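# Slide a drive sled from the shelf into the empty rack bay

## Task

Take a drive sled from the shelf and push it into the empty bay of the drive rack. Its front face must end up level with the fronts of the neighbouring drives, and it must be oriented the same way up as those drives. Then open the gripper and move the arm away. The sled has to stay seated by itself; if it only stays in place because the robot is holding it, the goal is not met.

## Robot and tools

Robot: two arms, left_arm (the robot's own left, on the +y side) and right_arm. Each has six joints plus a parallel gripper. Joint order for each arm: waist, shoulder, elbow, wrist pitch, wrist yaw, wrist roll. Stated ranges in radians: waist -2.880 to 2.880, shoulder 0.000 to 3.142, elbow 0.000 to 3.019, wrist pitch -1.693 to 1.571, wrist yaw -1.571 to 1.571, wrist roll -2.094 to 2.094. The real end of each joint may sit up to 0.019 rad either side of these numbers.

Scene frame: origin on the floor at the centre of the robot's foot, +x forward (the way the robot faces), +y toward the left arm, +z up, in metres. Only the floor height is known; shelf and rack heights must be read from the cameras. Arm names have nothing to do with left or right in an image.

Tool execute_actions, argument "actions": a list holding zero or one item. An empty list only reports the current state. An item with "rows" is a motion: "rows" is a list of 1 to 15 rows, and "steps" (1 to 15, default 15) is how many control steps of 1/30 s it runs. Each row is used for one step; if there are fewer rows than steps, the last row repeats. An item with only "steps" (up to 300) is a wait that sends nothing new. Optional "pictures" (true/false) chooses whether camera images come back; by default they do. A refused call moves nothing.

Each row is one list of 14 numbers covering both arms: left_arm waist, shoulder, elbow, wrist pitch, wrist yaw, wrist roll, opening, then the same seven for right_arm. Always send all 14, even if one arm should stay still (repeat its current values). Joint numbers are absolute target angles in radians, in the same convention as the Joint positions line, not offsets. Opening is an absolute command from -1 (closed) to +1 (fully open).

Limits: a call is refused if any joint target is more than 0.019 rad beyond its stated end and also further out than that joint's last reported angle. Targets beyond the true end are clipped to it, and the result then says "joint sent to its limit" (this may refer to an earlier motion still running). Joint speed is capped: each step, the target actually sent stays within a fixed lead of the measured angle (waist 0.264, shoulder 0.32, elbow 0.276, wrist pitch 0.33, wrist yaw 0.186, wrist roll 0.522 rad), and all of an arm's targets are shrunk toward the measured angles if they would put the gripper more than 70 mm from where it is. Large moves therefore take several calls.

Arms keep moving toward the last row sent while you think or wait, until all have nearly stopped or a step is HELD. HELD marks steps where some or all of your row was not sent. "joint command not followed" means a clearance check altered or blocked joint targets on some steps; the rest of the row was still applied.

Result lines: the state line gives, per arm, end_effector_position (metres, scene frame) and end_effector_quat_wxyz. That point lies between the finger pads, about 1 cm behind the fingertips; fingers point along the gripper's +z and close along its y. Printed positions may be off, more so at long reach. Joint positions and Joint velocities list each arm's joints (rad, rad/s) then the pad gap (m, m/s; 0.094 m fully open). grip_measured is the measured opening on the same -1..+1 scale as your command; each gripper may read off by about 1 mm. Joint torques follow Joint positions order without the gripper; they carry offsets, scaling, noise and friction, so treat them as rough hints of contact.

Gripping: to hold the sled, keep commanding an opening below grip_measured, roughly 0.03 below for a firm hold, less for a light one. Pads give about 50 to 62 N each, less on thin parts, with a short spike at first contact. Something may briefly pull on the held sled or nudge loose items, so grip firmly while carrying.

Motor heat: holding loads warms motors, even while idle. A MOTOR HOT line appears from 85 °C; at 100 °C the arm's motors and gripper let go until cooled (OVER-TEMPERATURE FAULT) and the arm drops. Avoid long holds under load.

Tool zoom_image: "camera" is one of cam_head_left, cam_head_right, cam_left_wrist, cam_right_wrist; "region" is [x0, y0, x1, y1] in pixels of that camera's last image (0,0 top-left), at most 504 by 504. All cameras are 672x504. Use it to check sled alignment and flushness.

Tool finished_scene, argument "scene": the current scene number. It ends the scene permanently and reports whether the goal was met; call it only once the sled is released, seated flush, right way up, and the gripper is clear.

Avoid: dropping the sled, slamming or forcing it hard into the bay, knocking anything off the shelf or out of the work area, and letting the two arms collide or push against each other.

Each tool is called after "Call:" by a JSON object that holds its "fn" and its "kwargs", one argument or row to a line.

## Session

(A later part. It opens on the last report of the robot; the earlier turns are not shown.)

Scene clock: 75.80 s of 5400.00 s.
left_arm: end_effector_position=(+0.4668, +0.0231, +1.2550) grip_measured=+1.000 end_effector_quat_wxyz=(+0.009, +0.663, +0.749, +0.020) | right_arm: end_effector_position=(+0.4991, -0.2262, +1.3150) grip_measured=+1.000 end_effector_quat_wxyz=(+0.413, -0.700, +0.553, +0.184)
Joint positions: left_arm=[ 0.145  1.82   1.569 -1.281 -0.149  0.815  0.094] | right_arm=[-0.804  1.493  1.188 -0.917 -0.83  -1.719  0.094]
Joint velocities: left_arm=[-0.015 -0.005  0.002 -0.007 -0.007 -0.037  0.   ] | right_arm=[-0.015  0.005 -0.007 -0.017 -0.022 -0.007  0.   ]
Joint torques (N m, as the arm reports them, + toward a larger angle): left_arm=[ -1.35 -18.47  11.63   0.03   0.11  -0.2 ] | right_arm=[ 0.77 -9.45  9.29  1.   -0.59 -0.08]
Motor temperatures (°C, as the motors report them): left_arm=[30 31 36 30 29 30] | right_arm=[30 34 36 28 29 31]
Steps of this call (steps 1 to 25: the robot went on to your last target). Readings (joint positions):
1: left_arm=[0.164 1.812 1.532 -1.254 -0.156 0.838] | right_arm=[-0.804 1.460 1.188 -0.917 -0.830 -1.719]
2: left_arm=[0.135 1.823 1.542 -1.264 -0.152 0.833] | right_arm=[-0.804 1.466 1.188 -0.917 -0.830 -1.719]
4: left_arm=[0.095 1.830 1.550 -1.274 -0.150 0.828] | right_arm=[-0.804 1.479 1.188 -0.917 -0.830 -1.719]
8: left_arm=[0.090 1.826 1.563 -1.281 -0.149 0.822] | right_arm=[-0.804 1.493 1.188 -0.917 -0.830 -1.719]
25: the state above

Call:
{"fn": "execute_actions", "kwargs": {
  "actions": [
    {"rows": [[0.137, 1.9, 1.78, -1.36, -0.14, 0.8, 1.0, -0.8, 1.5, 1.2, -0.9, -0.83, -1.72, 1.0],[0.137, 2.0, 1.94, -1.42, -0.13, 0.8, 1.0, -0.8, 1.5, 1.2, -0.9, -0.83, -1.72, 1.0],[0.137, 2.1, 2.1, -1.48, -0.12, 0.8, 1.0, -0.8, 1.5, 1.2, -0.9, -0.83, -1.72, 1.0],[0.137, 2.2, 2.26, -1.54, -0.11, 0.8, 1.0, -0.8, 1.5, 1.2, -0.9, -0.83, -1.72, 1.0],[0.137, 2.3, 2.42, -1.6, -0.11, 0.8, 1.0, -0.8, 1.5, 1.2, -0.9, -0.83, -1.72, 1.0],[0.137, 2.4, 2.55, -1.64, -0.11, 0.8, 1.0, -0.8, 1.5, 1.2, -0.9, -0.83, -1.72, 1.0],[0.137, 2.45, 2.61, -1.65, -0.109, 0.796, 1.0, -0.8, 1.5, 1.2, -0.9, -0.83, -1.72, 1.0]], "steps": 15}
  ],
  "pictures": false
}}

Call:
{"fn": "execute_actions", "kwargs": {
  "actions": [
    {"steps": 40}
  ]
}}

Scene clock: 77.37 s of 5400.00 s.
left_arm: end_effector_position=(+0.5839, -0.0879, +1.1340) grip_measured=+1.000 end_effector_quat_wxyz=(-0.066, +0.667, +0.742, -0.005) | right_arm: end_effector_position=(+0.4991, -0.2262, +1.3150) grip_measured=+1.000 end_effector_quat_wxyz=(+0.413, -0.700, +0.553, +0.184)
Joint positions: left_arm=[ 0.145  2.526  2.451 -1.613 -0.113  0.813  0.094] | right_arm=[-0.804  1.493  1.188 -0.917 -0.83  -1.719  0.094]
Joint velocities: left_arm=[0.005 0.347 0.154 0.017 0.066 0.007 0.   ] | right_arm=[ 0.005 -0.015  0.017 -0.002 -0.037  0.037  0.   ]
Joint torques (N m, as the arm reports them, + toward a larger angle): left_arm=[ -2.54 -29.38  14.33  -0.53   0.33  -0.15] | right_arm=[ 0.69 -9.59  9.31  1.01 -0.58 -0.07]
Motor temperatures (°C, as the motors report them): left_arm=[30 31 37 30 29 30] | right_arm=[30 34 36 28 29 31]
Steps of this call (steps 1 to 15: the robot went on to your last target; steps 16 to 32: nothing new was sent; steps 33 to 47: all 15 steps of this action). Readings (joint positions):
33: left_arm=[0.145 1.827 1.585 -1.298 -0.147 0.815] | right_arm=[-0.804 1.493 1.188 -0.917 -0.830 -1.719]
34: left_arm=[0.145 1.855 1.635 -1.338 -0.141 0.815] | right_arm=[-0.804 1.493 1.188 -0.917 -0.830 -1.719]
36: left_arm=[0.145 1.953 1.797 -1.419 -0.126 0.815] | right_arm=[-0.804 1.493 1.188 -0.917 -0.830 -1.719]
40: left_arm=[0.145 2.175 2.062 -1.532 -0.118 0.815] | right_arm=[-0.804 1.493 1.188 -0.917 -0.830 -1.719]
47: the state above

Scene clock: 78.70 s of 5400.00 s.
left_arm: end_effector_position=(+0.6126, -0.0967, +1.2240) grip_measured=+1.000 end_effector_quat_wxyz=(+0.014, +0.661, +0.750, +0.002) | right_arm: end_effector_position=(+0.4991, -0.2262, +1.3150) grip_measured=+1.000 end_effector_quat_wxyz=(+0.413, -0.700, +0.553, +0.184)
Joint positions: left_arm=[ 0.145  2.459  2.566 -1.633 -0.113  0.811  0.094] | right_arm=[-0.804  1.493  1.188 -0.917 -0.83  -1.719  0.094]
Joint velocities: left_arm=[-0.005 -0.015  0.002  0.007 -0.051  0.007  0.   ] | right_arm=[-0.005 -0.015 -0.007 -0.002  0.022 -0.066  0.   ]
Joint torques (N m, as the arm reports them, + toward a larger angle): left_arm=[ -2.38 -24.07  11.48  -0.03   0.38  -0.16] | right_arm=[ 0.7  -9.49  9.31  1.02 -0.57 -0.08]
Motor temperatures (°C, as the motors report them): left_arm=[30 32 37 30 29 30] | right_arm=[30 34 36 28 29 31]
Steps of this call (steps 1 to 40: the robot went on to your last target). Readings (joint positions):
1: left_arm=[0.145 2.533 2.453 -1.613 -0.113 0.813] | right_arm=[-0.804 1.493 1.188 -0.917 -0.830 -1.719]
2: left_arm=[0.145 2.535 2.453 -1.615 -0.113 0.813] | right_arm=[-0.804 1.493 1.188 -0.917 -0.830 -1.719]
4: left_arm=[0.145 2.535 2.461 -1.619 -0.113 0.813] | right_arm=[-0.804 1.493 1.188 -0.917 -0.830 -1.719]
8: left_arm=[0.145 2.527 2.496 -1.621 -0.113 0.813] | right_arm=[-0.804 1.493 1.188 -0.917 -0.830 -1.719]
40: the state above

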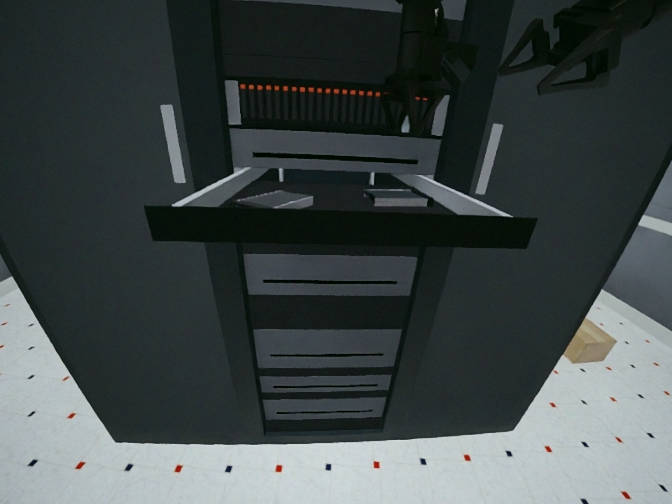

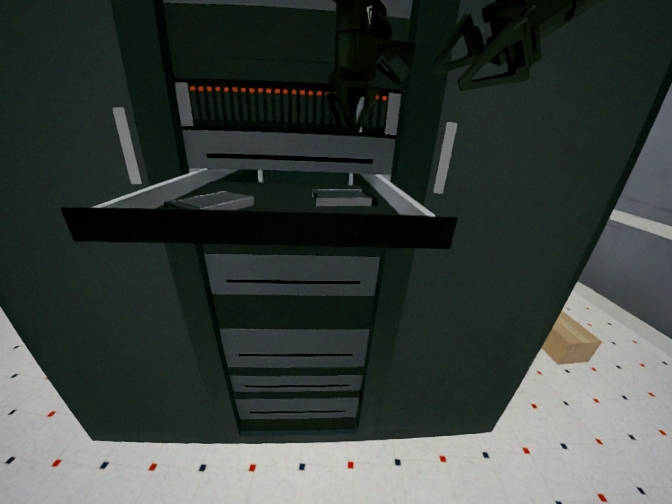

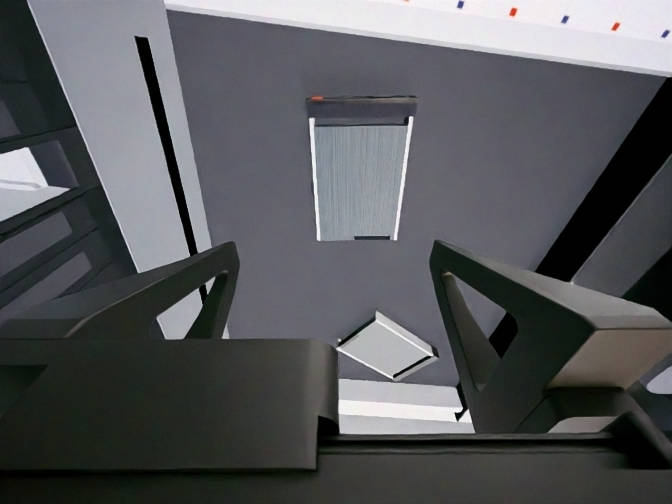

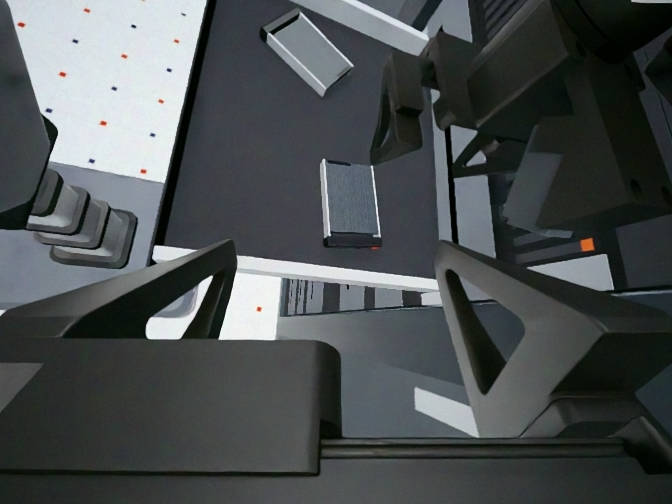

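Call:
{"fn": "execute_actions", "kwargs": {
  "actions": [
    {"rows": [[0.135, 2.458, 2.606, -1.642, -0.11, 0.79, 1.0, -0.8, 1.5, 1.2, -0.9, -0.83, -1.72, 1.0],[0.128, 2.466, 2.602, -1.634, -0.11, 0.785, 1.0, -0.8, 1.5, 1.2, -0.9, -0.83, -1.72, 1.0],[0.121, 2.474, 2.598, -1.626, -0.11, 0.78, 1.0, -0.8, 1.5, 1.2, -0.9, -0.83, -1.72, 1.0],[0.114, 2.482, 2.594, -1.618, -0.11, 0.775, 1.0, -0.8, 1.5, 1.2, -0.9, -0.83, -1.72, 1.0],[0.107, 2.49, 2.59, -1.61, -0.11, 0.77, 1.0, -0.8, 1.5, 1.2, -0.9, -0.83, -1.72, 1.0],[0.10, 2.498, 2.586, -1.602, -0.11, 0.765, 1.0, -0.8, 1.5, 1.2, -0.9, -0.83, -1.72, 1.0],[0.095, 2.506, 2.583, -1.594, -0.11, 0.76, 1.0, -0.8, 1.5, 1.2, -0.9, -0.83, -1.72, 1.0],[0.09, 2.514, 2.58, -1.586, -0.11, 0.755, 1.0, -0.8, 1.5, 1.2, -0.9, -0.83, -1.72, 1.0],[0.09, 2.52, 2.578, -1.58, -0.11, 0.75, 1.0, -0.8, 1.5, 1.2, -0.9, -0.83, -1.72, 1.0]], "steps": 15}
  ],
  "pictures": false
}}

Call:
{"fn": "execute_actions", "kwargs": {
  "actions": [
    {"steps": 25}
  ]
}}

Scene clock: 84.17 s of 5400.00 s.
left_arm: end_effector_position=(+0.5897, -0.1355, +1.1834) grip_measured=+1.000 end_effector_quat_wxyz=(+0.003, +0.667, +0.745, +0.001) | right_arm: end_effector_position=(+0.4991, -0.2262, +1.3150) grip_measured=+1.000 end_effector_quat_wxyz=(+0.413, -0.700, +0.553, +0.184)
Joint positions: left_arm=[ 0.092  2.521  2.566 -1.6   -0.113  0.77   0.094] | right_arm=[-0.804  1.493  1.188 -0.917 -0.83  -1.719  0.094]
Joint velocities: left_arm=[-0.132  0.151 -0.002 -0.007  0.037 -0.066  0.   ] | right_arm=[ 0.005  0.005 -0.002 -0.007 -0.037 -0.007  0.   ]
Joint torques (N m, as the arm reports them, + toward a larger angle): left_arm=[ -0.75 -24.38   9.14   1.37   0.3   -0.23] | right_arm=[ 0.72 -9.54  9.32  1.   -0.57 -0.07]
Motor temperatures (°C, as the motors report them): left_arm=[30 33 37 30 29 30] | right_arm=[30 34 36 28 29 31]
Steps of this call (steps 1 to 15: the robot went on to your last target; steps 16 to 90: nothing new was sent; then 1.97 s passed at rest; steps 91 to 105: all 15 steps of this action). Readings (joint positions):
91: left_arm=[0.145 2.459 2.566 -1.633 -0.113 0.811] | right_arm=[-0.804 1.493 1.188 -0.917 -0.830 -1.719]
92: left_arm=[0.145 2.459 2.566 -1.633 -0.113 0.809] | right_arm=[-0.804 1.493 1.188 -0.917 -0.830 -1.719]
94: left_arm=[0.143 2.460 2.566 -1.633 -0.113 0.804] | right_arm=[-0.804 1.493 1.188 -0.917 -0.830 -1.719]
98: left_arm=[0.130 2.472 2.566 -1.620 -0.113 0.788] | right_arm=[-0.804 1.493 1.188 -0.917 -0.830 -1.719]
105: the state above

Scene clock: 85.00 s of 5400.00 s.
left_arm: end_effector_position=(+0.5852, -0.1399, +1.1768) grip_measured=+1.000 end_effector_quat_wxyz=(-0.002, +0.668, +0.744, +0.001) | right_arm: end_effector_position=(+0.4991, -0.2262, +1.3150) grip_measured=+1.000 end_effector_quat_wxyz=(+0.413, -0.700, +0.553, +0.184)
Joint positions: left_arm=[ 0.084  2.531  2.566 -1.6   -0.113  0.766  0.094] | right_arm=[-0.804  1.493  1.188 -0.917 -0.83  -1.719  0.094]
Joint velocities: left_arm=[ 0.005 -0.005 -0.002  0.002  0.007  0.022  0.   ] | right_arm=[-0.015 -0.024 -0.012 -0.002 -0.022  0.066  0.   ]
Joint torques (N m, as the arm reports them, + toward a larger angle): left_arm=[ -1.4  -24.53   9.21   1.36   0.27  -0.23] | right_arm=[ 0.71 -9.51  9.3   1.   -0.58 -0.07]
Motor temperatures (°C, as the motors report them): left_arm=[30 33 37 30 29 30] | right_arm=[30 34 36 28 29 31]
Steps of this call (steps 1 to 15: the robot went on to your last target; steps 16 to 25: nothing new was sent). Readings (joint positions):
1: left_arm=[0.088 2.525 2.566 -1.600 -0.113 0.770] | right_arm=[-0.804 1.493 1.188 -0.917 -0.830 -1.719]
2: left_arm=[0.086 2.528 2.566 -1.600 -0.113 0.769] | right_arm=[-0.804 1.493 1.188 -0.917 -0.830 -1.719]
4: left_arm=[0.083 2.531 2.566 -1.600 -0.113 0.768] | right_arm=[-0.804 1.493 1.188 -0.917 -0.830 -1.719]
8: left_arm=[0.084 2.531 2.566 -1.600 -0.113 0.767] | right_arm=[-0.804 1.493 1.188 -0.917 -0.830 -1.719]
25: the state above
All arms were judged still, so your last target was given up. Only a new action makes them travel on or press farther. Fingers that are still opening or closing keep moving.

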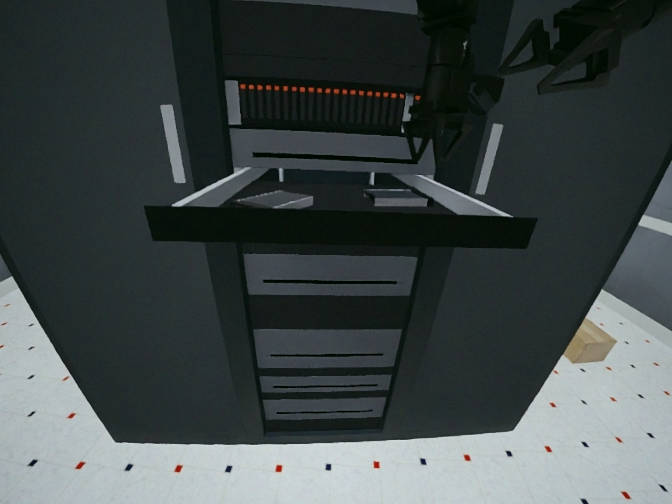

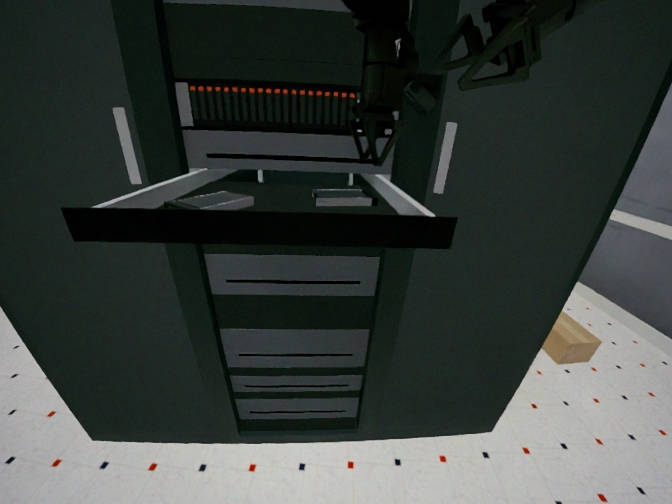

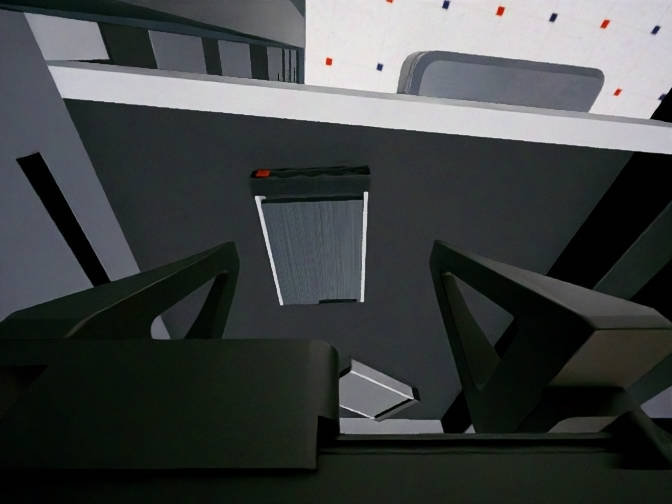

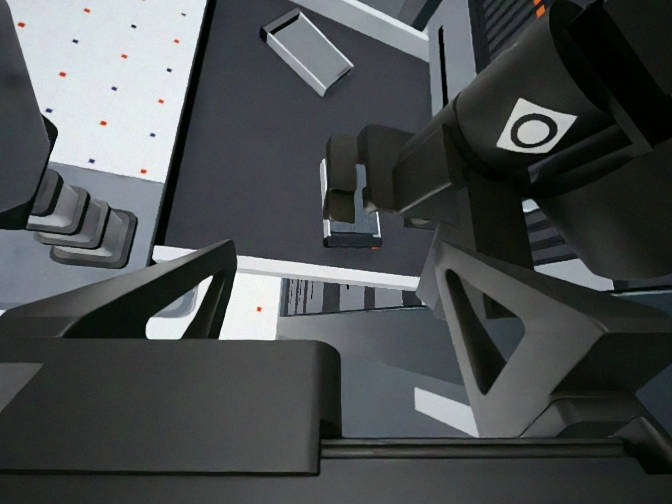

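Call:
{"fn": "execute_actions", "kwargs": {
  "actions": [
    {"rows": [[0.09, 2.525, 2.572, -1.57, -0.11, 0.765, 1.0, -0.8, 1.5, 1.2, -0.9, -0.83, -1.72, 1.0],[0.094, 2.53, 2.566, -1.56, -0.11, 0.77, 1.0, -0.8, 1.5, 1.2, -0.9, -0.83, -1.72, 1.0],[0.098, 2.535, 2.56, -1.55, -0.11, 0.77, 1.0, -0.8, 1.5, 1.2, -0.9, -0.83, -1.72, 1.0],[0.102, 2.54, 2.554, -1.54, -0.11, 0.775, 1.0, -0.8, 1.5, 1.2, -0.9, -0.83, -1.72, 1.0],[0.106, 2.545, 2.548, -1.53, -0.11, 0.78, 1.0, -0.8, 1.5, 1.2, -0.9, -0.83, -1.72, 1.0],[0.11, 2.55, 2.542, -1.52, -0.11, 0.78, 1.0, -0.8, 1.5, 1.2, -0.9, -0.83, -1.72, 1.0],[0.11, 2.555, 2.536, -1.51, -0.11, 0.785, 1.0, -0.8, 1.5, 1.2, -0.9, -0.83, -1.72, 1.0],[0.11, 2.561, 2.53, -1.49, -0.11, 0.79, 1.0, -0.8, 1.5, 1.2, -0.9, -0.83, -1.72, 1.0]], "steps": 15}
  ],
  "pictures": false
}}

Call:
{"fn": "execute_actions", "kwargs": {
  "actions": [
    {"steps": 25}
  ]
}}

Scene clock: 89.83 s of 5400.00 s.
left_arm: end_effector_position=(+0.5992, -0.1354, +1.1386) grip_measured=+1.000 end_effector_quat_wxyz=(+0.006, +0.662, +0.749, +0.001) | right_arm: end_effector_position=(+0.4991, -0.2262, +1.3150) grip_measured=+1.000 end_effector_quat_wxyz=(+0.413, -0.700, +0.553, +0.184)
Joint positions: left_arm=[ 0.106  2.558  2.522 -1.511 -0.113  0.773  0.094] | right_arm=[-0.804  1.493  1.188 -0.917 -0.83  -1.719  0.094]
Joint velocities: left_arm=[ 0.044  0.093 -0.042 -0.002 -0.051  0.007  0.   ] | right_arm=[-0.005  0.005 -0.022 -0.007 -0.022 -0.007  0.   ]
Joint torques (N m, as the arm reports them, + toward a larger angle): left_arm=[ -2.07 -24.24   8.97   1.24   0.33   0.1 ] | right_arm=[ 0.66 -9.6   9.33  1.01 -0.58 -0.07]
Motor temperatures (°C, as the motors report them): left_arm=[30 34 37 30 29 30] | right_arm=[30 34 36 28 29 31]
Steps of this call (steps 1 to 90: nothing new was sent; then 1.33 s passed at rest; steps 91 to 105: all 15 steps of this action). Readings (joint positions):
91: left_arm=[0.084 2.531 2.566 -1.599 -0.113 0.766] | right_arm=[-0.804 1.493 1.188 -0.917 -0.830 -1.719]
92: left_arm=[0.084 2.531 2.565 -1.595 -0.113 0.766] | right_arm=[-0.804 1.493 1.188 -0.917 -0.830 -1.719]
94: left_arm=[0.085 2.531 2.561 -1.579 -0.113 0.766] | right_arm=[-0.804 1.493 1.188 -0.917 -0.830 -1.719]
98: left_arm=[0.090 2.533 2.539 -1.538 -0.113 0.768] | right_arm=[-0.804 1.493 1.188 -0.917 -0.830 -1.719]
105: the state above

Scene clock: 90.67 s of 5400.00 s.
left_arm: end_effector_position=(+0.5986, -0.1339, +1.1335) grip_measured=+1.000 end_effector_quat_wxyz=(+0.002, +0.662, +0.749, +0.001) | right_arm: end_effector_position=(+0.4991, -0.2262, +1.3150) grip_measured=+1.000 end_effector_quat_wxyz=(+0.413, -0.700, +0.553, +0.184)
Joint positions: left_arm=[ 0.108  2.563  2.52  -1.511 -0.113  0.775  0.094] | right_arm=[-0.804  1.493  1.188 -0.917 -0.83  -1.719  0.094]
Joint velocities: left_arm=[-0.015 -0.005  0.002  0.007 -0.037 -0.007  0.   ] | right_arm=[-0.015 -0.024  0.007 -0.022 -0.066  0.022  0.   ]
Joint torques (N m, as the arm reports them, + toward a larger angle): left_arm=[ -1.07 -24.44   8.92   1.39   0.32   0.03] | right_arm=[ 0.77 -9.52  9.3   1.02 -0.58 -0.07]
Motor temperatures (°C, as the motors report them): left_arm=[30 34 37 30 29 30] | right_arm=[30 34 36 28 29 31]
Steps of this call (steps 1 to 15: the robot went on to your last target; steps 16 to 25: nothing new was sent). Readings (joint positions):
1: left_arm=[0.107 2.560 2.521 -1.511 -0.113 0.774] | right_arm=[-0.804 1.493 1.188 -0.917 -0.830 -1.719]
2: left_arm=[0.108 2.562 2.520 -1.511 -0.113 0.774] | right_arm=[-0.804 1.493 1.188 -0.917 -0.830 -1.719]
4: left_arm=[0.108 2.563 2.520 -1.511 -0.113 0.774] | right_arm=[-0.804 1.493 1.188 -0.917 -0.830 -1.719]
8: left_arm=[0.108 2.563 2.520 -1.511 -0.113 0.774] | right_arm=[-0.804 1.493 1.188 -0.917 -0.830 -1.719]
25: the state above
All arms were judged still, so your last target was given up. Only a new action makes them travel on or press farther. Fingers that are still opening or closing keep moving.

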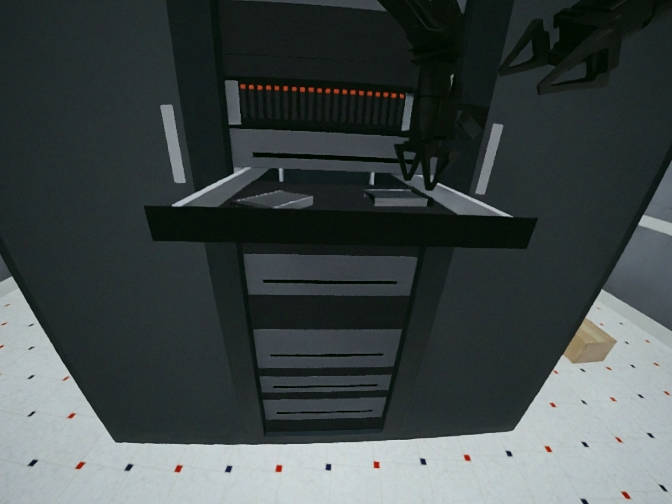

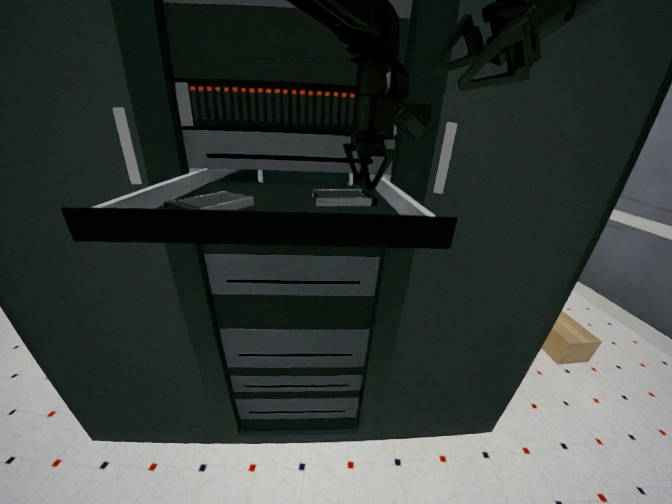

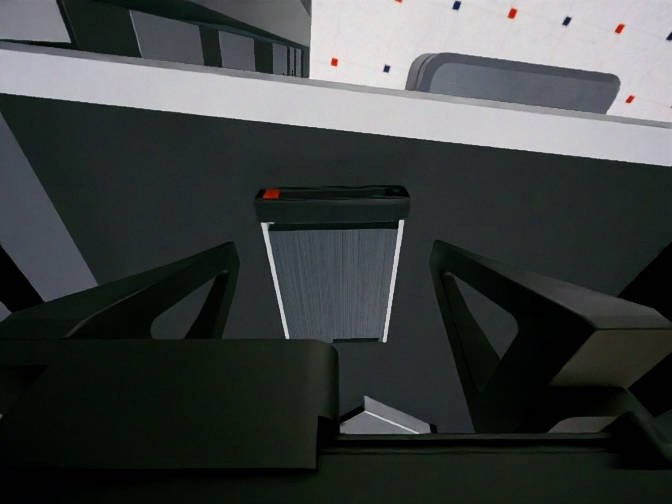

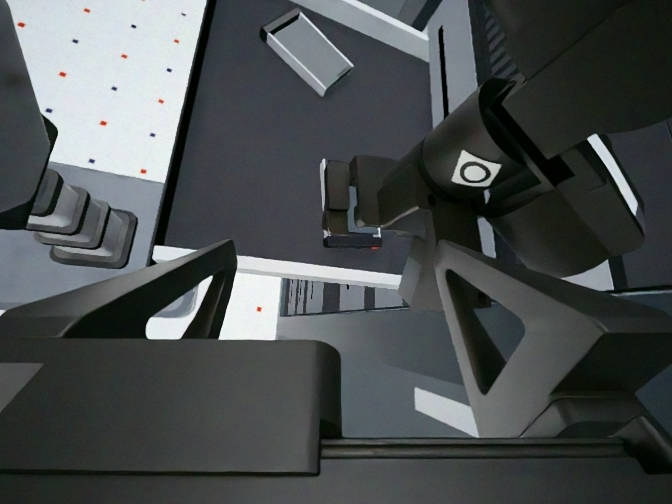

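Call:
{"fn": "execute_actions", "kwargs": {
  "actions": [
    {"rows": [[0.11, 2.563, 2.524, -1.482, -0.11, 0.79, 1.0, -0.8, 1.5, 1.2, -0.9, -0.83, -1.72, 1.0],[0.11, 2.565, 2.518, -1.474, -0.11, 0.79, 1.0, -0.8, 1.5, 1.2, -0.9, -0.83, -1.72, 1.0],[0.11, 2.567, 2.512, -1.466, -0.11, 0.79, 1.0, -0.8, 1.5, 1.2, -0.9, -0.83, -1.72, 1.0],[0.11, 2.569, 2.506, -1.458, -0.11, 0.79, 1.0, -0.8, 1.5, 1.2, -0.9, -0.83, -1.72, 1.0],[0.11, 2.571, 2.5, -1.45, -0.11, 0.79, 1.0, -0.8, 1.5, 1.2, -0.9, -0.83, -1.72, 1.0],[0.11, 2.573, 2.495, -1.443, -0.11, 0.79, 1.0, -0.8, 1.5, 1.2, -0.9, -0.83, -1.72, 1.0],[0.11, 2.574, 2.491, -1.437, -0.11, 0.79, 1.0, -0.8, 1.5, 1.2, -0.9, -0.83, -1.72, 1.0]], "steps": 15}
  ],
  "pictures": false
}}

Call:
{"fn": "execute_actions", "kwargs": {
  "actions": [
    {"steps": 20}
  ]
}}

Scene clock: 93.67 s of 5400.00 s.
left_arm: end_effector_position=(+0.5989, -0.1368, +1.1143) grip_measured=+1.000 end_effector_quat_wxyz=(+0.007, +0.662, +0.750, +0.001) | right_arm: end_effector_position=(+0.4991, -0.2262, +1.3150) grip_measured=+1.000 end_effector_quat_wxyz=(+0.413, -0.700, +0.553, +0.184)
Joint positions: left_arm=[ 0.108  2.57   2.483 -1.458 -0.113  0.775  0.094] | right_arm=[-0.804  1.493  1.188 -0.917 -0.83  -1.719  0.094]
Joint velocities: left_arm=[ 0.005 -0.005 -0.002 -0.002 -0.022  0.007  0.   ] | right_arm=[ 0.005  0.005 -0.012 -0.007 -0.066 -0.081  0.   ]
Joint torques (N m, as the arm reports them, + toward a larger angle): left_arm=[ -1.62 -24.06   8.85   1.27   0.3    0.05] | right_arm=[ 0.71 -9.59  9.32  1.02 -0.58 -0.07]
Motor temperatures (°C, as the motors report them): left_arm=[30 34 37 30 29 30] | right_arm=[30 34 35 28 29 31]
Steps of this call (steps 1 to 75: nothing new was sent; steps 76 to 90: all 15 steps of this action). Readings (joint positions):
76: left_arm=[0.108 2.563 2.520 -1.510 -0.113 0.775] | right_arm=[-0.804 1.493 1.188 -0.917 -0.830 -1.719]
77: left_arm=[0.108 2.563 2.518 -1.506 -0.113 0.775] | right_arm=[-0.804 1.493 1.188 -0.917 -0.830 -1.719]
79: left_arm=[0.108 2.563 2.513 -1.493 -0.113 0.775] | right_arm=[-0.804 1.493 1.188 -0.917 -0.830 -1.719]
83: left_arm=[0.108 2.564 2.492 -1.465 -0.113 0.775] | right_arm=[-0.804 1.493 1.188 -0.917 -0.830 -1.719]
90: the state above

Scene clock: 94.33 s of 5400.00 s.
left_arm: end_effector_position=(+0.5990, -0.1369, +1.1143) grip_measured=+1.000 end_effector_quat_wxyz=(+0.007, +0.662, +0.750, +0.001) | right_arm: end_effector_position=(+0.4991, -0.2262, +1.3150) grip_measured=+1.000 end_effector_quat_wxyz=(+0.413, -0.700, +0.553, +0.184)
Joint positions: left_arm=[ 0.108  2.57   2.483 -1.457 -0.113  0.775  0.094] | right_arm=[-0.804  1.493  1.188 -0.917 -0.83  -1.719  0.094]
Joint velocities: left_arm=[-0.005 -0.005  0.007  0.007  0.037 -0.11   0.   ] | right_arm=[-0.005  0.015 -0.007 -0.017 -0.007 -0.022  0.   ]
Joint torques (N m, as the arm reports them, + toward a larger angle): left_arm=[ -1.91 -23.76   8.71   1.39   0.33   0.09] | right_arm=[ 0.73 -9.51  9.31  1.   -0.57 -0.07]
Motor temperatures (°C, as the motors report them): left_arm=[30 35 37 30 29 30] | right_arm=[30 34 35 28 29 31]
Steps of this call (steps 1 to 15: the robot went on to your last target; steps 16 to 20: nothing new was sent). Readings (joint positions):
1: left_arm=[0.108 2.570 2.483 -1.458 -0.113 0.775] | right_arm=[-0.804 1.493 1.188 -0.917 -0.830 -1.719]
2: left_arm=[0.108 2.570 2.483 -1.458 -0.113 0.775] | right_arm=[-0.804 1.493 1.188 -0.917 -0.830 -1.719]
4: left_arm=[0.108 2.570 2.483 -1.457 -0.113 0.775] | right_arm=[-0.804 1.493 1.188 -0.917 -0.830 -1.719]
8: left_arm=[0.108 2.570 2.483 -1.457 -0.113 0.775] | right_arm=[-0.804 1.493 1.188 -0.917 -0.830 -1.719]
20: the state above
All arms were judged still, so your last target was given up. Only a new action makes them travel on or press farther. Fingers that are still opening or closing keep moving.

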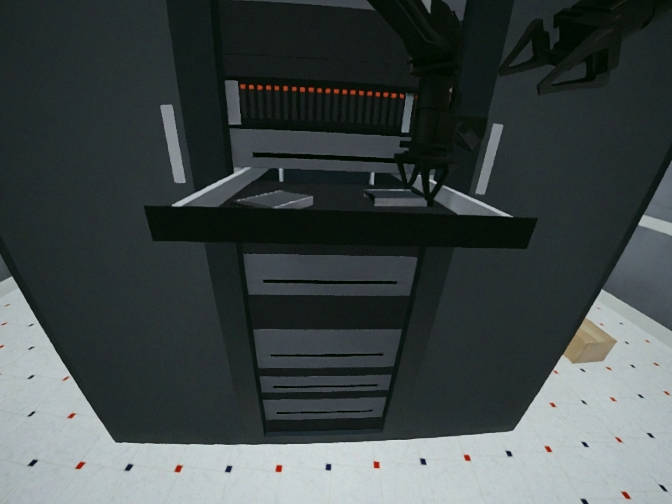

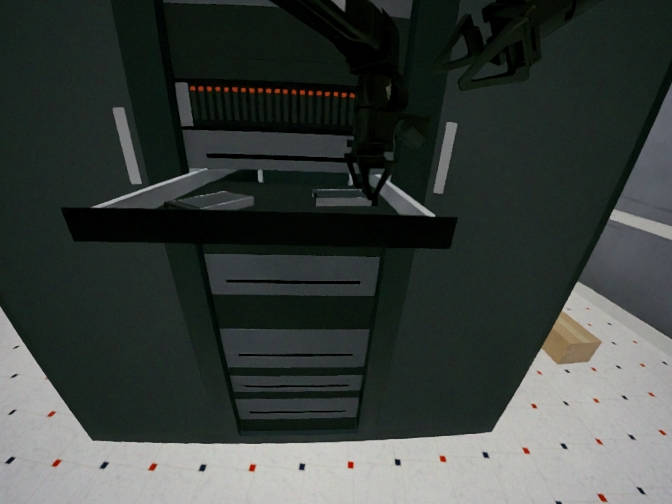

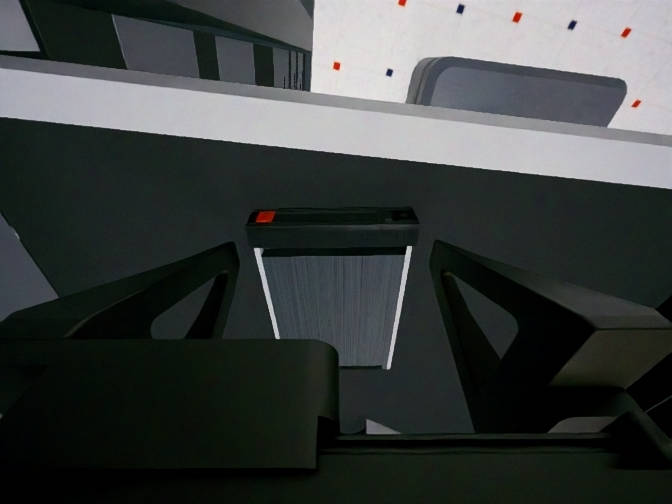

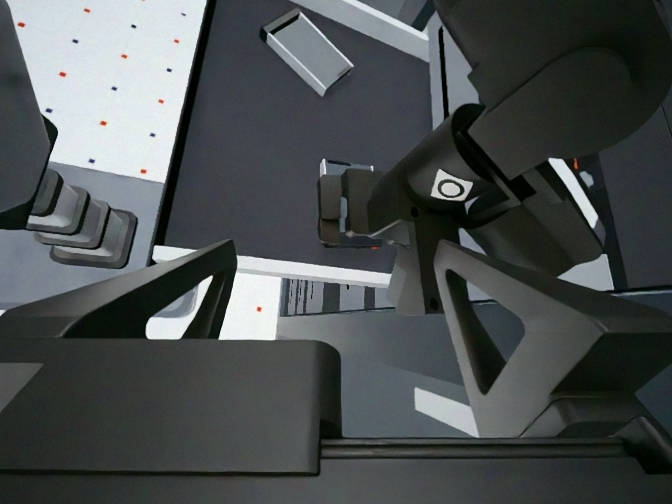

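Call:
{"fn": "execute_actions", "kwargs": {
  "actions": [
    {"rows": [[0.11, 2.577, 2.487, -1.432, -0.11, 0.79, 1.0, -0.8, 1.5, 1.2, -0.9, -0.83, -1.72, 1.0],[0.11, 2.58, 2.483, -1.427, -0.11, 0.79, 1.0, -0.8, 1.5, 1.2, -0.9, -0.83, -1.72, 1.0],[0.11, 2.582, 2.479, -1.422, -0.11, 0.79, 1.0, -0.8, 1.5, 1.2, -0.9, -0.83, -1.72, 1.0]], "steps": 15}
  ],
  "pictures": false
}}

Scene clock: 95.77 s of 5400.00 s.
left_arm: end_effector_position=(+0.5987, -0.1376, +1.1081) grip_measured=+1.000 end_effector_quat_wxyz=(+0.007, +0.662, +0.750, +0.001) | right_arm: end_effector_position=(+0.4991, -0.2262, +1.3150) grip_measured=+1.000 end_effector_quat_wxyz=(+0.413, -0.700, +0.553, +0.184)
Joint positions: left_arm=[ 0.108  2.574  2.473 -1.443 -0.113  0.775  0.094] | right_arm=[-0.804  1.493  1.188 -0.917 -0.83  -1.719  0.094]
Joint velocities: left_arm=[-0.015 -0.015 -0.012  0.017 -0.007 -0.022  0.   ] | right_arm=[ 0.005 -0.005 -0.012  0.002 -0.066 -0.066  0.   ]
Joint torques (N m, as the arm reports them, + toward a larger angle): left_arm=[ -1.61 -24.2    8.67   1.17   0.29   0.11] | right_arm=[ 0.73 -9.53  9.33  1.   -0.58 -0.07]
Motor temperatures (°C, as the motors report them): left_arm=[30 35 37 30 29 30] | right_arm=[30 34 35 28 29 31]
Steps of this call (steps 1 to 28: nothing new was sent; steps 29 to 43: all 15 steps of this action). Readings (joint positions):
29: left_arm=[0.108 2.570 2.483 -1.457 -0.113 0.775] | right_arm=[-0.804 1.493 1.188 -0.917 -0.830 -1.719]
30: left_arm=[0.108 2.570 2.482 -1.454 -0.113 0.775] | right_arm=[-0.804 1.493 1.188 -0.917 -0.830 -1.719]
32: left_arm=[0.108 2.570 2.479 -1.447 -0.113 0.775] | right_arm=[-0.804 1.493 1.188 -0.917 -0.830 -1.719]
36: left_arm=[0.108 2.572 2.474 -1.443 -0.113 0.775] | right_arm=[-0.804 1.493 1.188 -0.917 -0.830 -1.719]
43: the state above

Call:
{"fn": "execute_actions", "kwargs": {
  "actions": [
    {"rows": [[0.11, 2.582, 2.479, -1.422, -0.11, 0.79, 0.85, -0.8, 1.5, 1.2, -0.9, -0.83, -1.72, 1.0],[0.11, 2.582, 2.479, -1.422, -0.11, 0.79, 0.75, -0.8, 1.5, 1.2, -0.9, -0.83, -1.72, 1.0],[0.11, 2.582, 2.479, -1.422, -0.11, 0.79, 0.65, -0.8, 1.5, 1.2, -0.9, -0.83, -1.72, 1.0],[0.11, 2.582, 2.479, -1.422, -0.11, 0.79, 0.58, -0.8, 1.5, 1.2, -0.9, -0.83, -1.72, 1.0],[0.11, 2.582, 2.479, -1.422, -0.11, 0.79, 0.52, -0.8, 1.5, 1.2, -0.9, -0.83, -1.72, 1.0],[0.11, 2.582, 2.479, -1.422, -0.11, 0.79, 0.47, -0.8, 1.5, 1.2, -0.9, -0.83, -1.72, 1.0],[0.11, 2.582, 2.479, -1.422, -0.11, 0.79, 0.43, -0.8, 1.5, 1.2, -0.9, -0.83, -1.72, 1.0]], "steps": 15}
  ]
}}

Scene clock: 97.23 s of 5400.00 s.
left_arm: end_effector_position=(+0.5989, -0.1377, +1.1081) grip_measured=+0.576 end_effector_quat_wxyz=(+0.008, +0.662, +0.750, +0.001) | right_arm: end_effector_position=(+0.4991, -0.2262, +1.3150) grip_measured=+1.000 end_effector_quat_wxyz=(+0.413, -0.700, +0.553, +0.184)
Joint positions: left_arm=[ 0.108  2.574  2.473 -1.442 -0.113  0.775  0.074] | right_arm=[-0.804  1.493  1.188 -0.917 -0.83  -1.719  0.094]
Joint velocities: left_arm=[-0.015  0.005  0.002  0.007  0.081  0.007  0.   ] | right_arm=[-0.005 -0.005 -0.002  0.012  0.037  0.007  0.   ]
Joint torques (N m, as the arm reports them, + toward a larger angle): left_arm=[ -1.57 -23.49   8.74   1.31   0.35   0.05] | right_arm=[ 0.73 -9.53  9.32  1.02 -0.58 -0.08]
Motor temperatures (°C, as the motors report them): left_arm=[30 35 37 30 29 30] | right_arm=[30 34 35 28 29 31]
Steps of this call (steps 1 to 15: the robot went on to your last target; steps 16 to 29: nothing new was sent; steps 30 to 44: all 15 steps of this action). Readings (joint positions):
30: left_arm=[0.108 2.574 2.473 -1.442 -0.113 0.775] | right_arm=[-0.804 1.493 1.188 -0.917 -0.830 -1.719]
31: left_arm=[0.108 2.574 2.473 -1.442 -0.113 0.775] | right_arm=[-0.804 1.493 1.188 -0.917 -0.830 -1.719]
33: left_arm=[0.108 2.574 2.473 -1.442 -0.113 0.775] | right_arm=[-0.804 1.493 1.188 -0.917 -0.830 -1.719]
37: left_arm=[0.108 2.574 2.473 -1.442 -0.113 0.775] | right_arm=[-0.804 1.493 1.188 -0.917 -0.830 -1.719]
44: the state above

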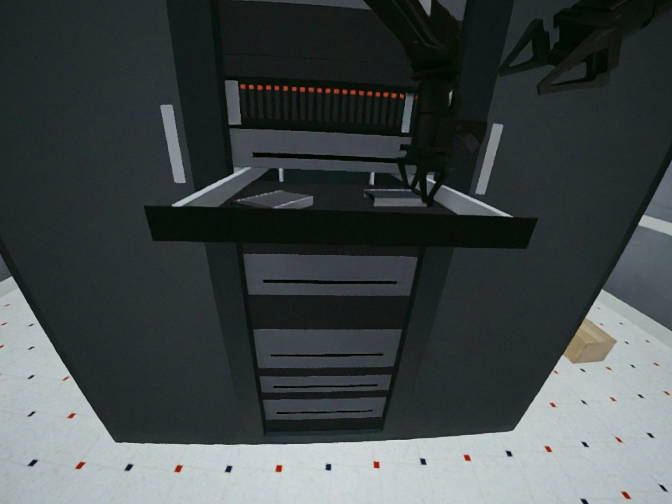

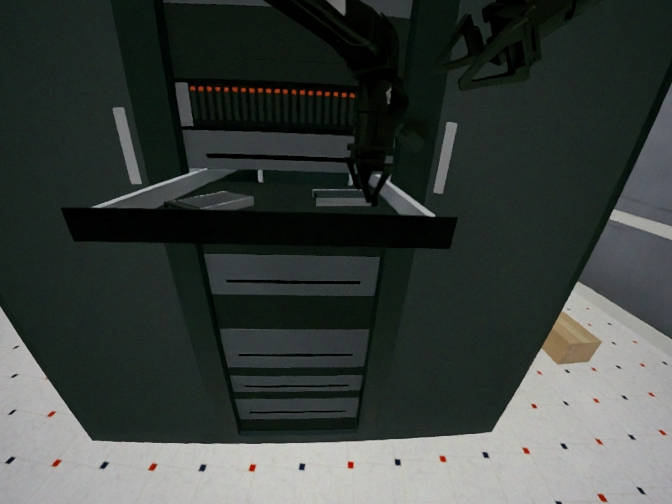

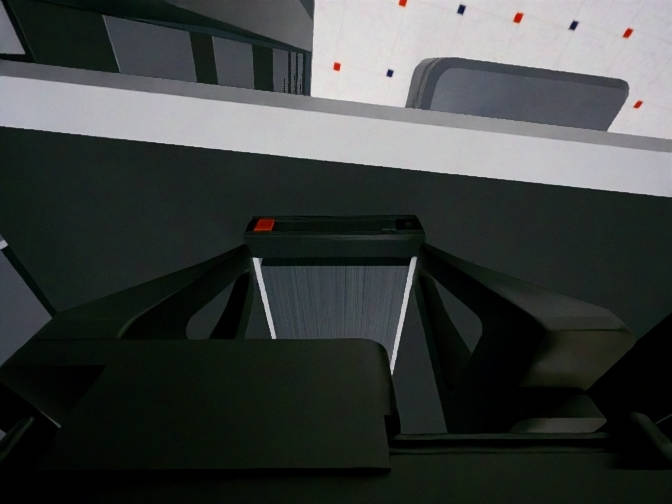

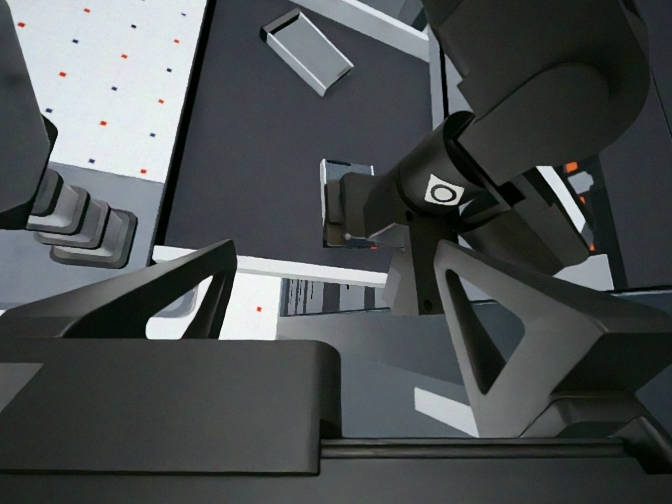

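Call:
{"fn": "execute_actions", "kwargs": {
  "actions": [
    {"rows": [[0.11, 2.578, 2.495, -1.44, -0.11, 0.79, 0.5, -0.8, 1.5, 1.2, -0.9, -0.83, -1.72, 1.0],[0.11, 2.573, 2.51, -1.46, -0.11, 0.79, 0.5, -0.8, 1.5, 1.2, -0.9, -0.83, -1.72, 1.0],[0.11, 2.568, 2.525, -1.48, -0.11, 0.79, 0.5, -0.8, 1.5, 1.2, -0.9, -0.83, -1.72, 1.0],[0.11, 2.563, 2.54, -1.50, -0.11, 0.79, 0.5, -0.8, 1.5, 1.2, -0.9, -0.83, -1.72, 1.0],[0.11, 2.558, 2.555, -1.52, -0.11, 0.79, 0.5, -0.8, 1.5, 1.2, -0.9, -0.83, -1.72, 1.0],[0.11, 2.553, 2.57, -1.54, -0.11, 0.79, 0.5, -0.8, 1.5, 1.2, -0.9, -0.83, -1.72, 1.0],[0.11, 2.548, 2.585, -1.55, -0.11, 0.79, 0.5, -0.8, 1.5, 1.2, -0.9, -0.83, -1.72, 1.0],[0.11, 2.543, 2.6, -1.56, -0.11, 0.79, 0.5, -0.8, 1.5, 1.2, -0.9, -0.83, -1.72, 1.0],[0.11, 2.53, 2.6, -1.57, -0.11, 0.79, 0.5, -0.8, 1.5, 1.2, -0.9, -0.83, -1.72, 1.0],[0.11, 2.51, 2.6, -1.58, -0.11, 0.79, 0.5, -0.8, 1.5, 1.2, -0.9, -0.83, -1.72, 1.0]], "steps": 15}
  ]
}}

Scene clock: 102.67 s of 5400.00 s.
left_arm: end_effector_position=(+0.5954, -0.1289, +1.1504) grip_measured=+0.576 end_effector_quat_wxyz=(-0.006, +0.663, +0.748, +0.000) | right_arm: end_effector_position=(+0.4991, -0.2262, +1.3150) grip_measured=+1.000 end_effector_quat_wxyz=(+0.413, -0.700, +0.553, +0.184)
Joint positions: left_arm=[ 0.108  2.55   2.538 -1.56  -0.113  0.775  0.074] | right_arm=[-0.804  1.493  1.188 -0.917 -0.83  -1.719  0.094]
Joint velocities: left_arm=[-0.024 -0.122  0.095 -0.066 -0.022  0.022 -0.001] | right_arm=[-0.005  0.005  0.012 -0.002 -0.066 -0.022  0.   ]
Joint torques (N m, as the arm reports them, + toward a larger angle): left_arm=[ -1.82 -26.87  12.2   -0.07   0.35   0.05] | right_arm=[ 0.72 -9.54  9.33  0.99 -0.58 -0.08]
Motor temperatures (°C, as the motors report them): left_arm=[30 35 37 30 29 30] | right_arm=[30 34 35 28 29 31]
Steps of this call (steps 1 to 15: the robot went on to your last target; steps 16 to 90: nothing new was sent; then 1.93 s passed at rest; steps 91 to 105: all 15 steps of this action). Readings (joint positions):
91: left_arm=[0.108 2.574 2.473 -1.442 -0.113 0.775] | right_arm=[-0.804 1.493 1.188 -0.917 -0.830 -1.719]
92: left_arm=[0.108 2.574 2.473 -1.442 -0.113 0.775] | right_arm=[-0.804 1.493 1.188 -0.917 -0.830 -1.719]
94: left_arm=[0.108 2.574 2.475 -1.453 -0.113 0.775] | right_arm=[-0.804 1.493 1.188 -0.917 -0.830 -1.719]
98: left_arm=[0.108 2.574 2.500 -1.518 -0.113 0.775] | right_arm=[-0.804 1.493 1.188 -0.917 -0.830 -1.719]
105: the state above

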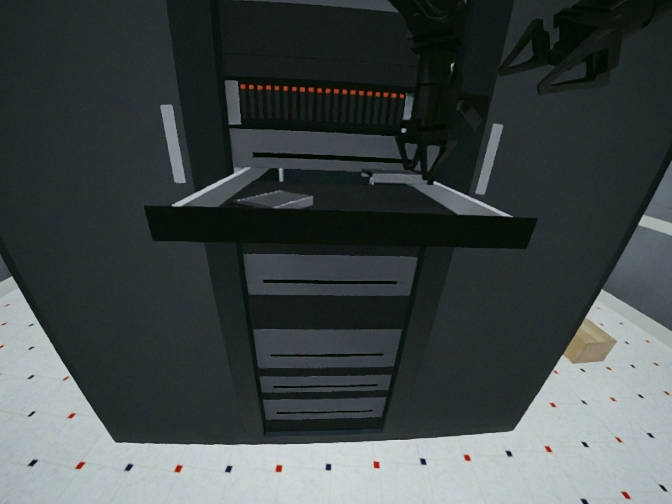

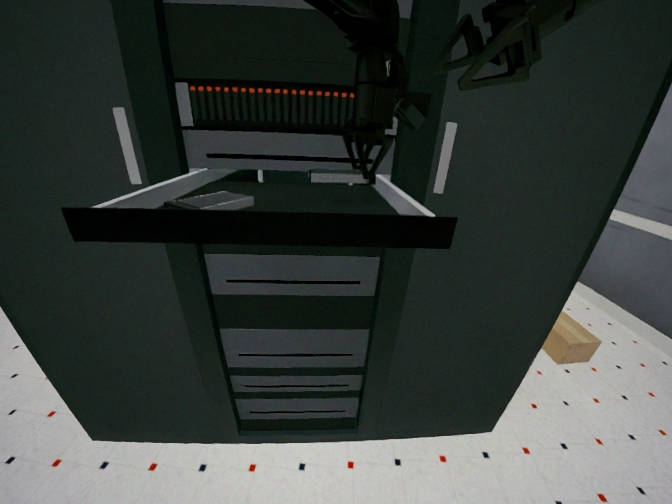

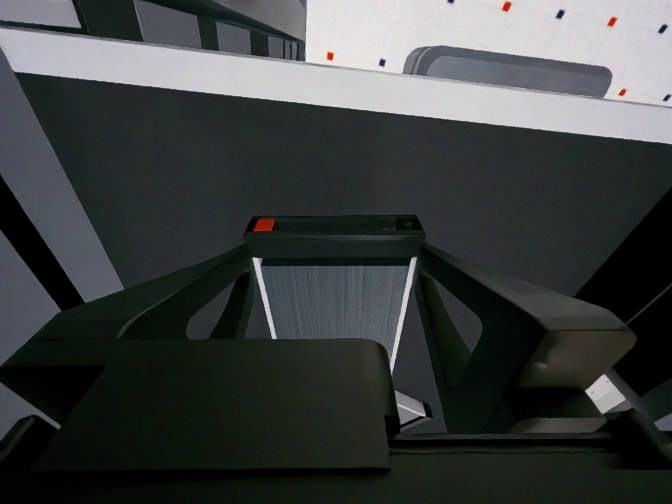

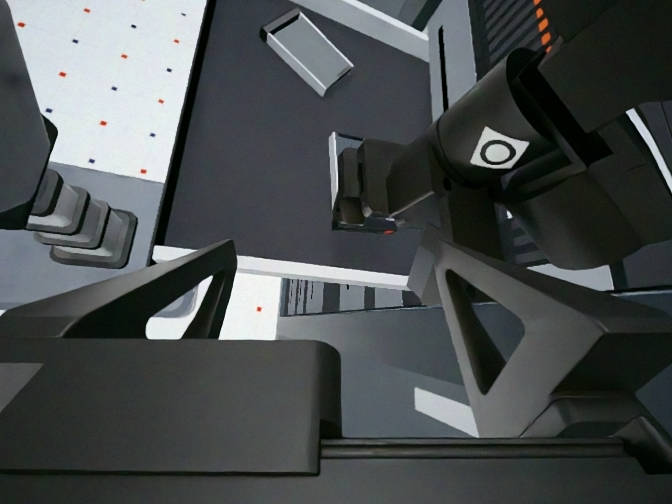

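Call:
{"fn": "execute_actions", "kwargs": {
  "actions": [
    {"rows": [[0.11, 2.49, 2.57, -1.573, -0.11, 0.79, 0.5, -0.8, 1.5, 1.2, -0.9, -0.83, -1.72, 1.0],[0.11, 2.465, 2.54, -1.566, -0.11, 0.79, 0.5, -0.8, 1.5, 1.2, -0.9, -0.83, -1.72, 1.0],[0.11, 2.44, 2.51, -1.559, -0.11, 0.79, 0.5, -0.8, 1.5, 1.2, -0.9, -0.83, -1.72, 1.0],[0.11, 2.415, 2.48, -1.552, -0.11, 0.79, 0.5, -0.8, 1.5, 1.2, -0.9, -0.83, -1.72, 1.0],[0.11, 2.39, 2.45, -1.545, -0.11, 0.79, 0.5, -0.8, 1.5, 1.2, -0.9, -0.83, -1.72, 1.0],[0.11, 2.365, 2.42, -1.538, -0.11, 0.79, 0.5, -0.8, 1.5, 1.2, -0.9, -0.83, -1.72, 1.0],[0.11, 2.34, 2.39, -1.531, -0.11, 0.79, 0.5, -0.8, 1.5, 1.2, -0.9, -0.83, -1.72, 1.0],[0.11, 2.315, 2.36, -1.524, -0.11, 0.79, 0.5, -0.8, 1.5, 1.2, -0.9, -0.83, -1.72, 1.0],[0.11, 2.29, 2.33, -1.517, -0.11, 0.79, 0.5, -0.8, 1.5, 1.2, -0.9, -0.83, -1.72, 1.0],[0.115, 2.27, 2.3, -1.51, -0.11, 0.79, 0.5, -0.8, 1.5, 1.2, -0.9, -0.83, -1.72, 1.0],[0.115, 2.25, 2.27, -1.503, -0.11, 0.79, 0.5, -0.8, 1.5, 1.2, -0.9, -0.83, -1.72, 1.0],[0.115, 2.23, 2.24, -1.496, -0.11, 0.79, 0.5, -0.8, 1.5, 1.2, -0.9, -0.83, -1.72, 1.0],[0.115, 2.21, 2.21, -1.489, -0.11, 0.79, 0.5, -0.8, 1.5, 1.2, -0.9, -0.83, -1.72, 1.0],[0.115, 2.19, 2.18, -1.482, -0.11, 0.79, 0.5, -0.8, 1.5, 1.2, -0.9, -0.83, -1.72, 1.0],[0.115, 2.17, 2.15, -1.475, -0.11, 0.79, 0.5, -0.8, 1.5, 1.2, -0.9, -0.83, -1.72, 1.0]], "steps": 15}
  ],
  "pictures": false
}}

Call:
{"fn": "execute_actions", "kwargs": {
  "actions": [
    {"rows": [[0.115, 2.15, 2.12, -1.468, -0.11, 0.79, 0.5, -0.8, 1.5, 1.2, -0.9, -0.83, -1.72, 1.0],[0.115, 2.13, 2.09, -1.461, -0.11, 0.79, 0.5, -0.8, 1.5, 1.2, -0.9, -0.83, -1.72, 1.0],[0.115, 2.11, 2.06, -1.454, -0.11, 0.79, 0.5, -0.8, 1.5, 1.2, -0.9, -0.83, -1.72, 1.0],[0.115, 2.09, 2.03, -1.447, -0.11, 0.79, 0.5, -0.8, 1.5, 1.2, -0.9, -0.83, -1.72, 1.0],[0.12, 2.07, 2.0, -1.44, -0.11, 0.79, 0.5, -0.8, 1.5, 1.2, -0.9, -0.83, -1.72, 1.0],[0.12, 2.05, 1.97, -1.433, -0.11, 0.79, 0.5, -0.8, 1.5, 1.2, -0.9, -0.83, -1.72, 1.0],[0.12, 2.03, 1.94, -1.426, -0.11, 0.79, 0.5, -0.8, 1.5, 1.2, -0.9, -0.83, -1.72, 1.0],[0.12, 2.01, 1.91, -1.419, -0.11, 0.79, 0.5, -0.8, 1.5, 1.2, -0.9, -0.83, -1.72, 1.0],[0.12, 1.99, 1.88, -1.412, -0.11, 0.79, 0.5, -0.8, 1.5, 1.2, -0.9, -0.83, -1.72, 1.0],[0.12, 1.97, 1.85, -1.405, -0.11, 0.79, 0.5, -0.8, 1.5, 1.2, -0.9, -0.83, -1.72, 1.0],[0.12, 1.95, 1.82, -1.398, -0.11, 0.79, 0.5, -0.8, 1.5, 1.2, -0.9, -0.83, -1.72, 1.0],[0.12, 1.93, 1.79, -1.39, -0.11, 0.79, 0.5, -0.8, 1.5, 1.2, -0.9, -0.83, -1.72, 1.0],[0.12, 1.91, 1.76, -1.38, -0.11, 0.79, 0.5, -0.8, 1.5, 1.2, -0.9, -0.83, -1.72, 1.0],[0.12, 1.89, 1.73, -1.37, -0.11, 0.79, 0.5, -0.8, 1.5, 1.2, -0.9, -0.83, -1.72, 1.0],[0.12, 1.87, 1.70, -1.36, -0.11, 0.79, 0.5, -0.8, 1.5, 1.2, -0.9, -0.83, -1.72, 1.0]], "steps": 15}
  ],
  "pictures": false
}}

Scene clock: 106.93 s of 5400.00 s.
left_arm: end_effector_position=(+0.5549, -0.0844, +1.2351) grip_measured=+0.576 end_effector_quat_wxyz=(+0.000, +0.663, +0.749, +0.001) | right_arm: end_effector_position=(+0.4991, -0.2262, +1.3150) grip_measured=+1.000 end_effector_quat_wxyz=(+0.413, -0.700, +0.553, +0.184)
Joint positions: left_arm=[ 0.108  2.242  2.192 -1.507 -0.113  0.775  0.074] | right_arm=[-0.804  1.493  1.188 -0.917 -0.83  -1.719  0.094]
Joint velocities: left_arm=[-0.005 -0.825 -0.784  0.217  0.051 -0.051  0.001] | right_arm=[-0.005 -0.005 -0.012  0.022 -0.051 -0.007  0.   ]
Joint torques (N m, as the arm reports them, + toward a larger angle): left_arm=[ -0.95 -23.38   8.63   1.18   0.31   0.06] | right_arm=[ 0.65 -9.52  9.32  1.01 -0.58 -0.08]
Motor temperatures (°C, as the motors report them): left_arm=[30 36 37 30 29 30] | right_arm=[30 34 35 28 29 31]
Steps of this call (steps 1 to 30: the robot went on to your last target; steps 31 to 90: nothing new was sent; then 0.77 s passed at rest; steps 91 to 105: all 15 steps of this action). Readings (joint positions):
91: left_arm=[0.108 2.536 2.547 -1.562 -0.113 0.775] | right_arm=[-0.804 1.493 1.188 -0.917 -0.830 -1.719]
92: left_arm=[0.108 2.533 2.544 -1.562 -0.113 0.775] | right_arm=[-0.804 1.493 1.188 -0.917 -0.830 -1.719]
94: left_arm=[0.108 2.513 2.508 -1.561 -0.113 0.775] | right_arm=[-0.804 1.493 1.188 -0.917 -0.830 -1.719]
98: left_arm=[0.108 2.433 2.392 -1.554 -0.113 0.775] | right_arm=[-0.804 1.493 1.188 -0.917 -0.830 -1.719]
105: the state above

Scene clock: 107.43 s of 5400.00 s.
left_arm: end_effector_position=(+0.4754, -0.0148, +1.2539) grip_measured=+0.576 end_effector_quat_wxyz=(-0.019, +0.662, +0.749, -0.000) | right_arm: end_effector_position=(+0.4991, -0.2262, +1.3150) grip_measured=+1.000 end_effector_quat_wxyz=(+0.413, -0.700, +0.553, +0.184)
Joint positions: left_arm=[ 0.113  1.94   1.74  -1.397 -0.113  0.775  0.074] | right_arm=[-0.804  1.493  1.188 -0.917 -0.83  -1.719  0.094]
Joint velocities: left_arm=[ 0.005 -0.503 -0.882  0.305  0.007  0.125 -0.   ] | right_arm=[-0.015 -0.005 -0.007 -0.022  0.037 -0.022  0.   ]
Joint torques (N m, as the arm reports them, + toward a larger angle): left_arm=[ -0.46 -21.3    9.04   0.74   0.32   0.11] | right_arm=[ 0.74 -9.55  9.32  0.98 -0.57 -0.07]
Motor temperatures (°C, as the motors report them): left_arm=[30 36 37 30 29 30] | right_arm=[30 34 35 28 29 31]
Steps of this call (steps 1 to 15: all 15 steps of this action). Readings (joint positions):
1: left_arm=[0.108 2.215 2.164 -1.500 -0.113 0.775] | right_arm=[-0.804 1.493 1.188 -0.917 -0.830 -1.719]
2: left_arm=[0.108 2.188 2.137 -1.493 -0.113 0.775] | right_arm=[-0.804 1.493 1.188 -0.917 -0.830 -1.719]
4: left_arm=[0.108 2.139 2.080 -1.479 -0.113 0.775] | right_arm=[-0.804 1.493 1.188 -0.917 -0.830 -1.719]
8: left_arm=[0.109 2.055 1.961 -1.451 -0.113 0.775] | right_arm=[-0.804 1.493 1.188 -0.917 -0.830 -1.719]
15: the state above


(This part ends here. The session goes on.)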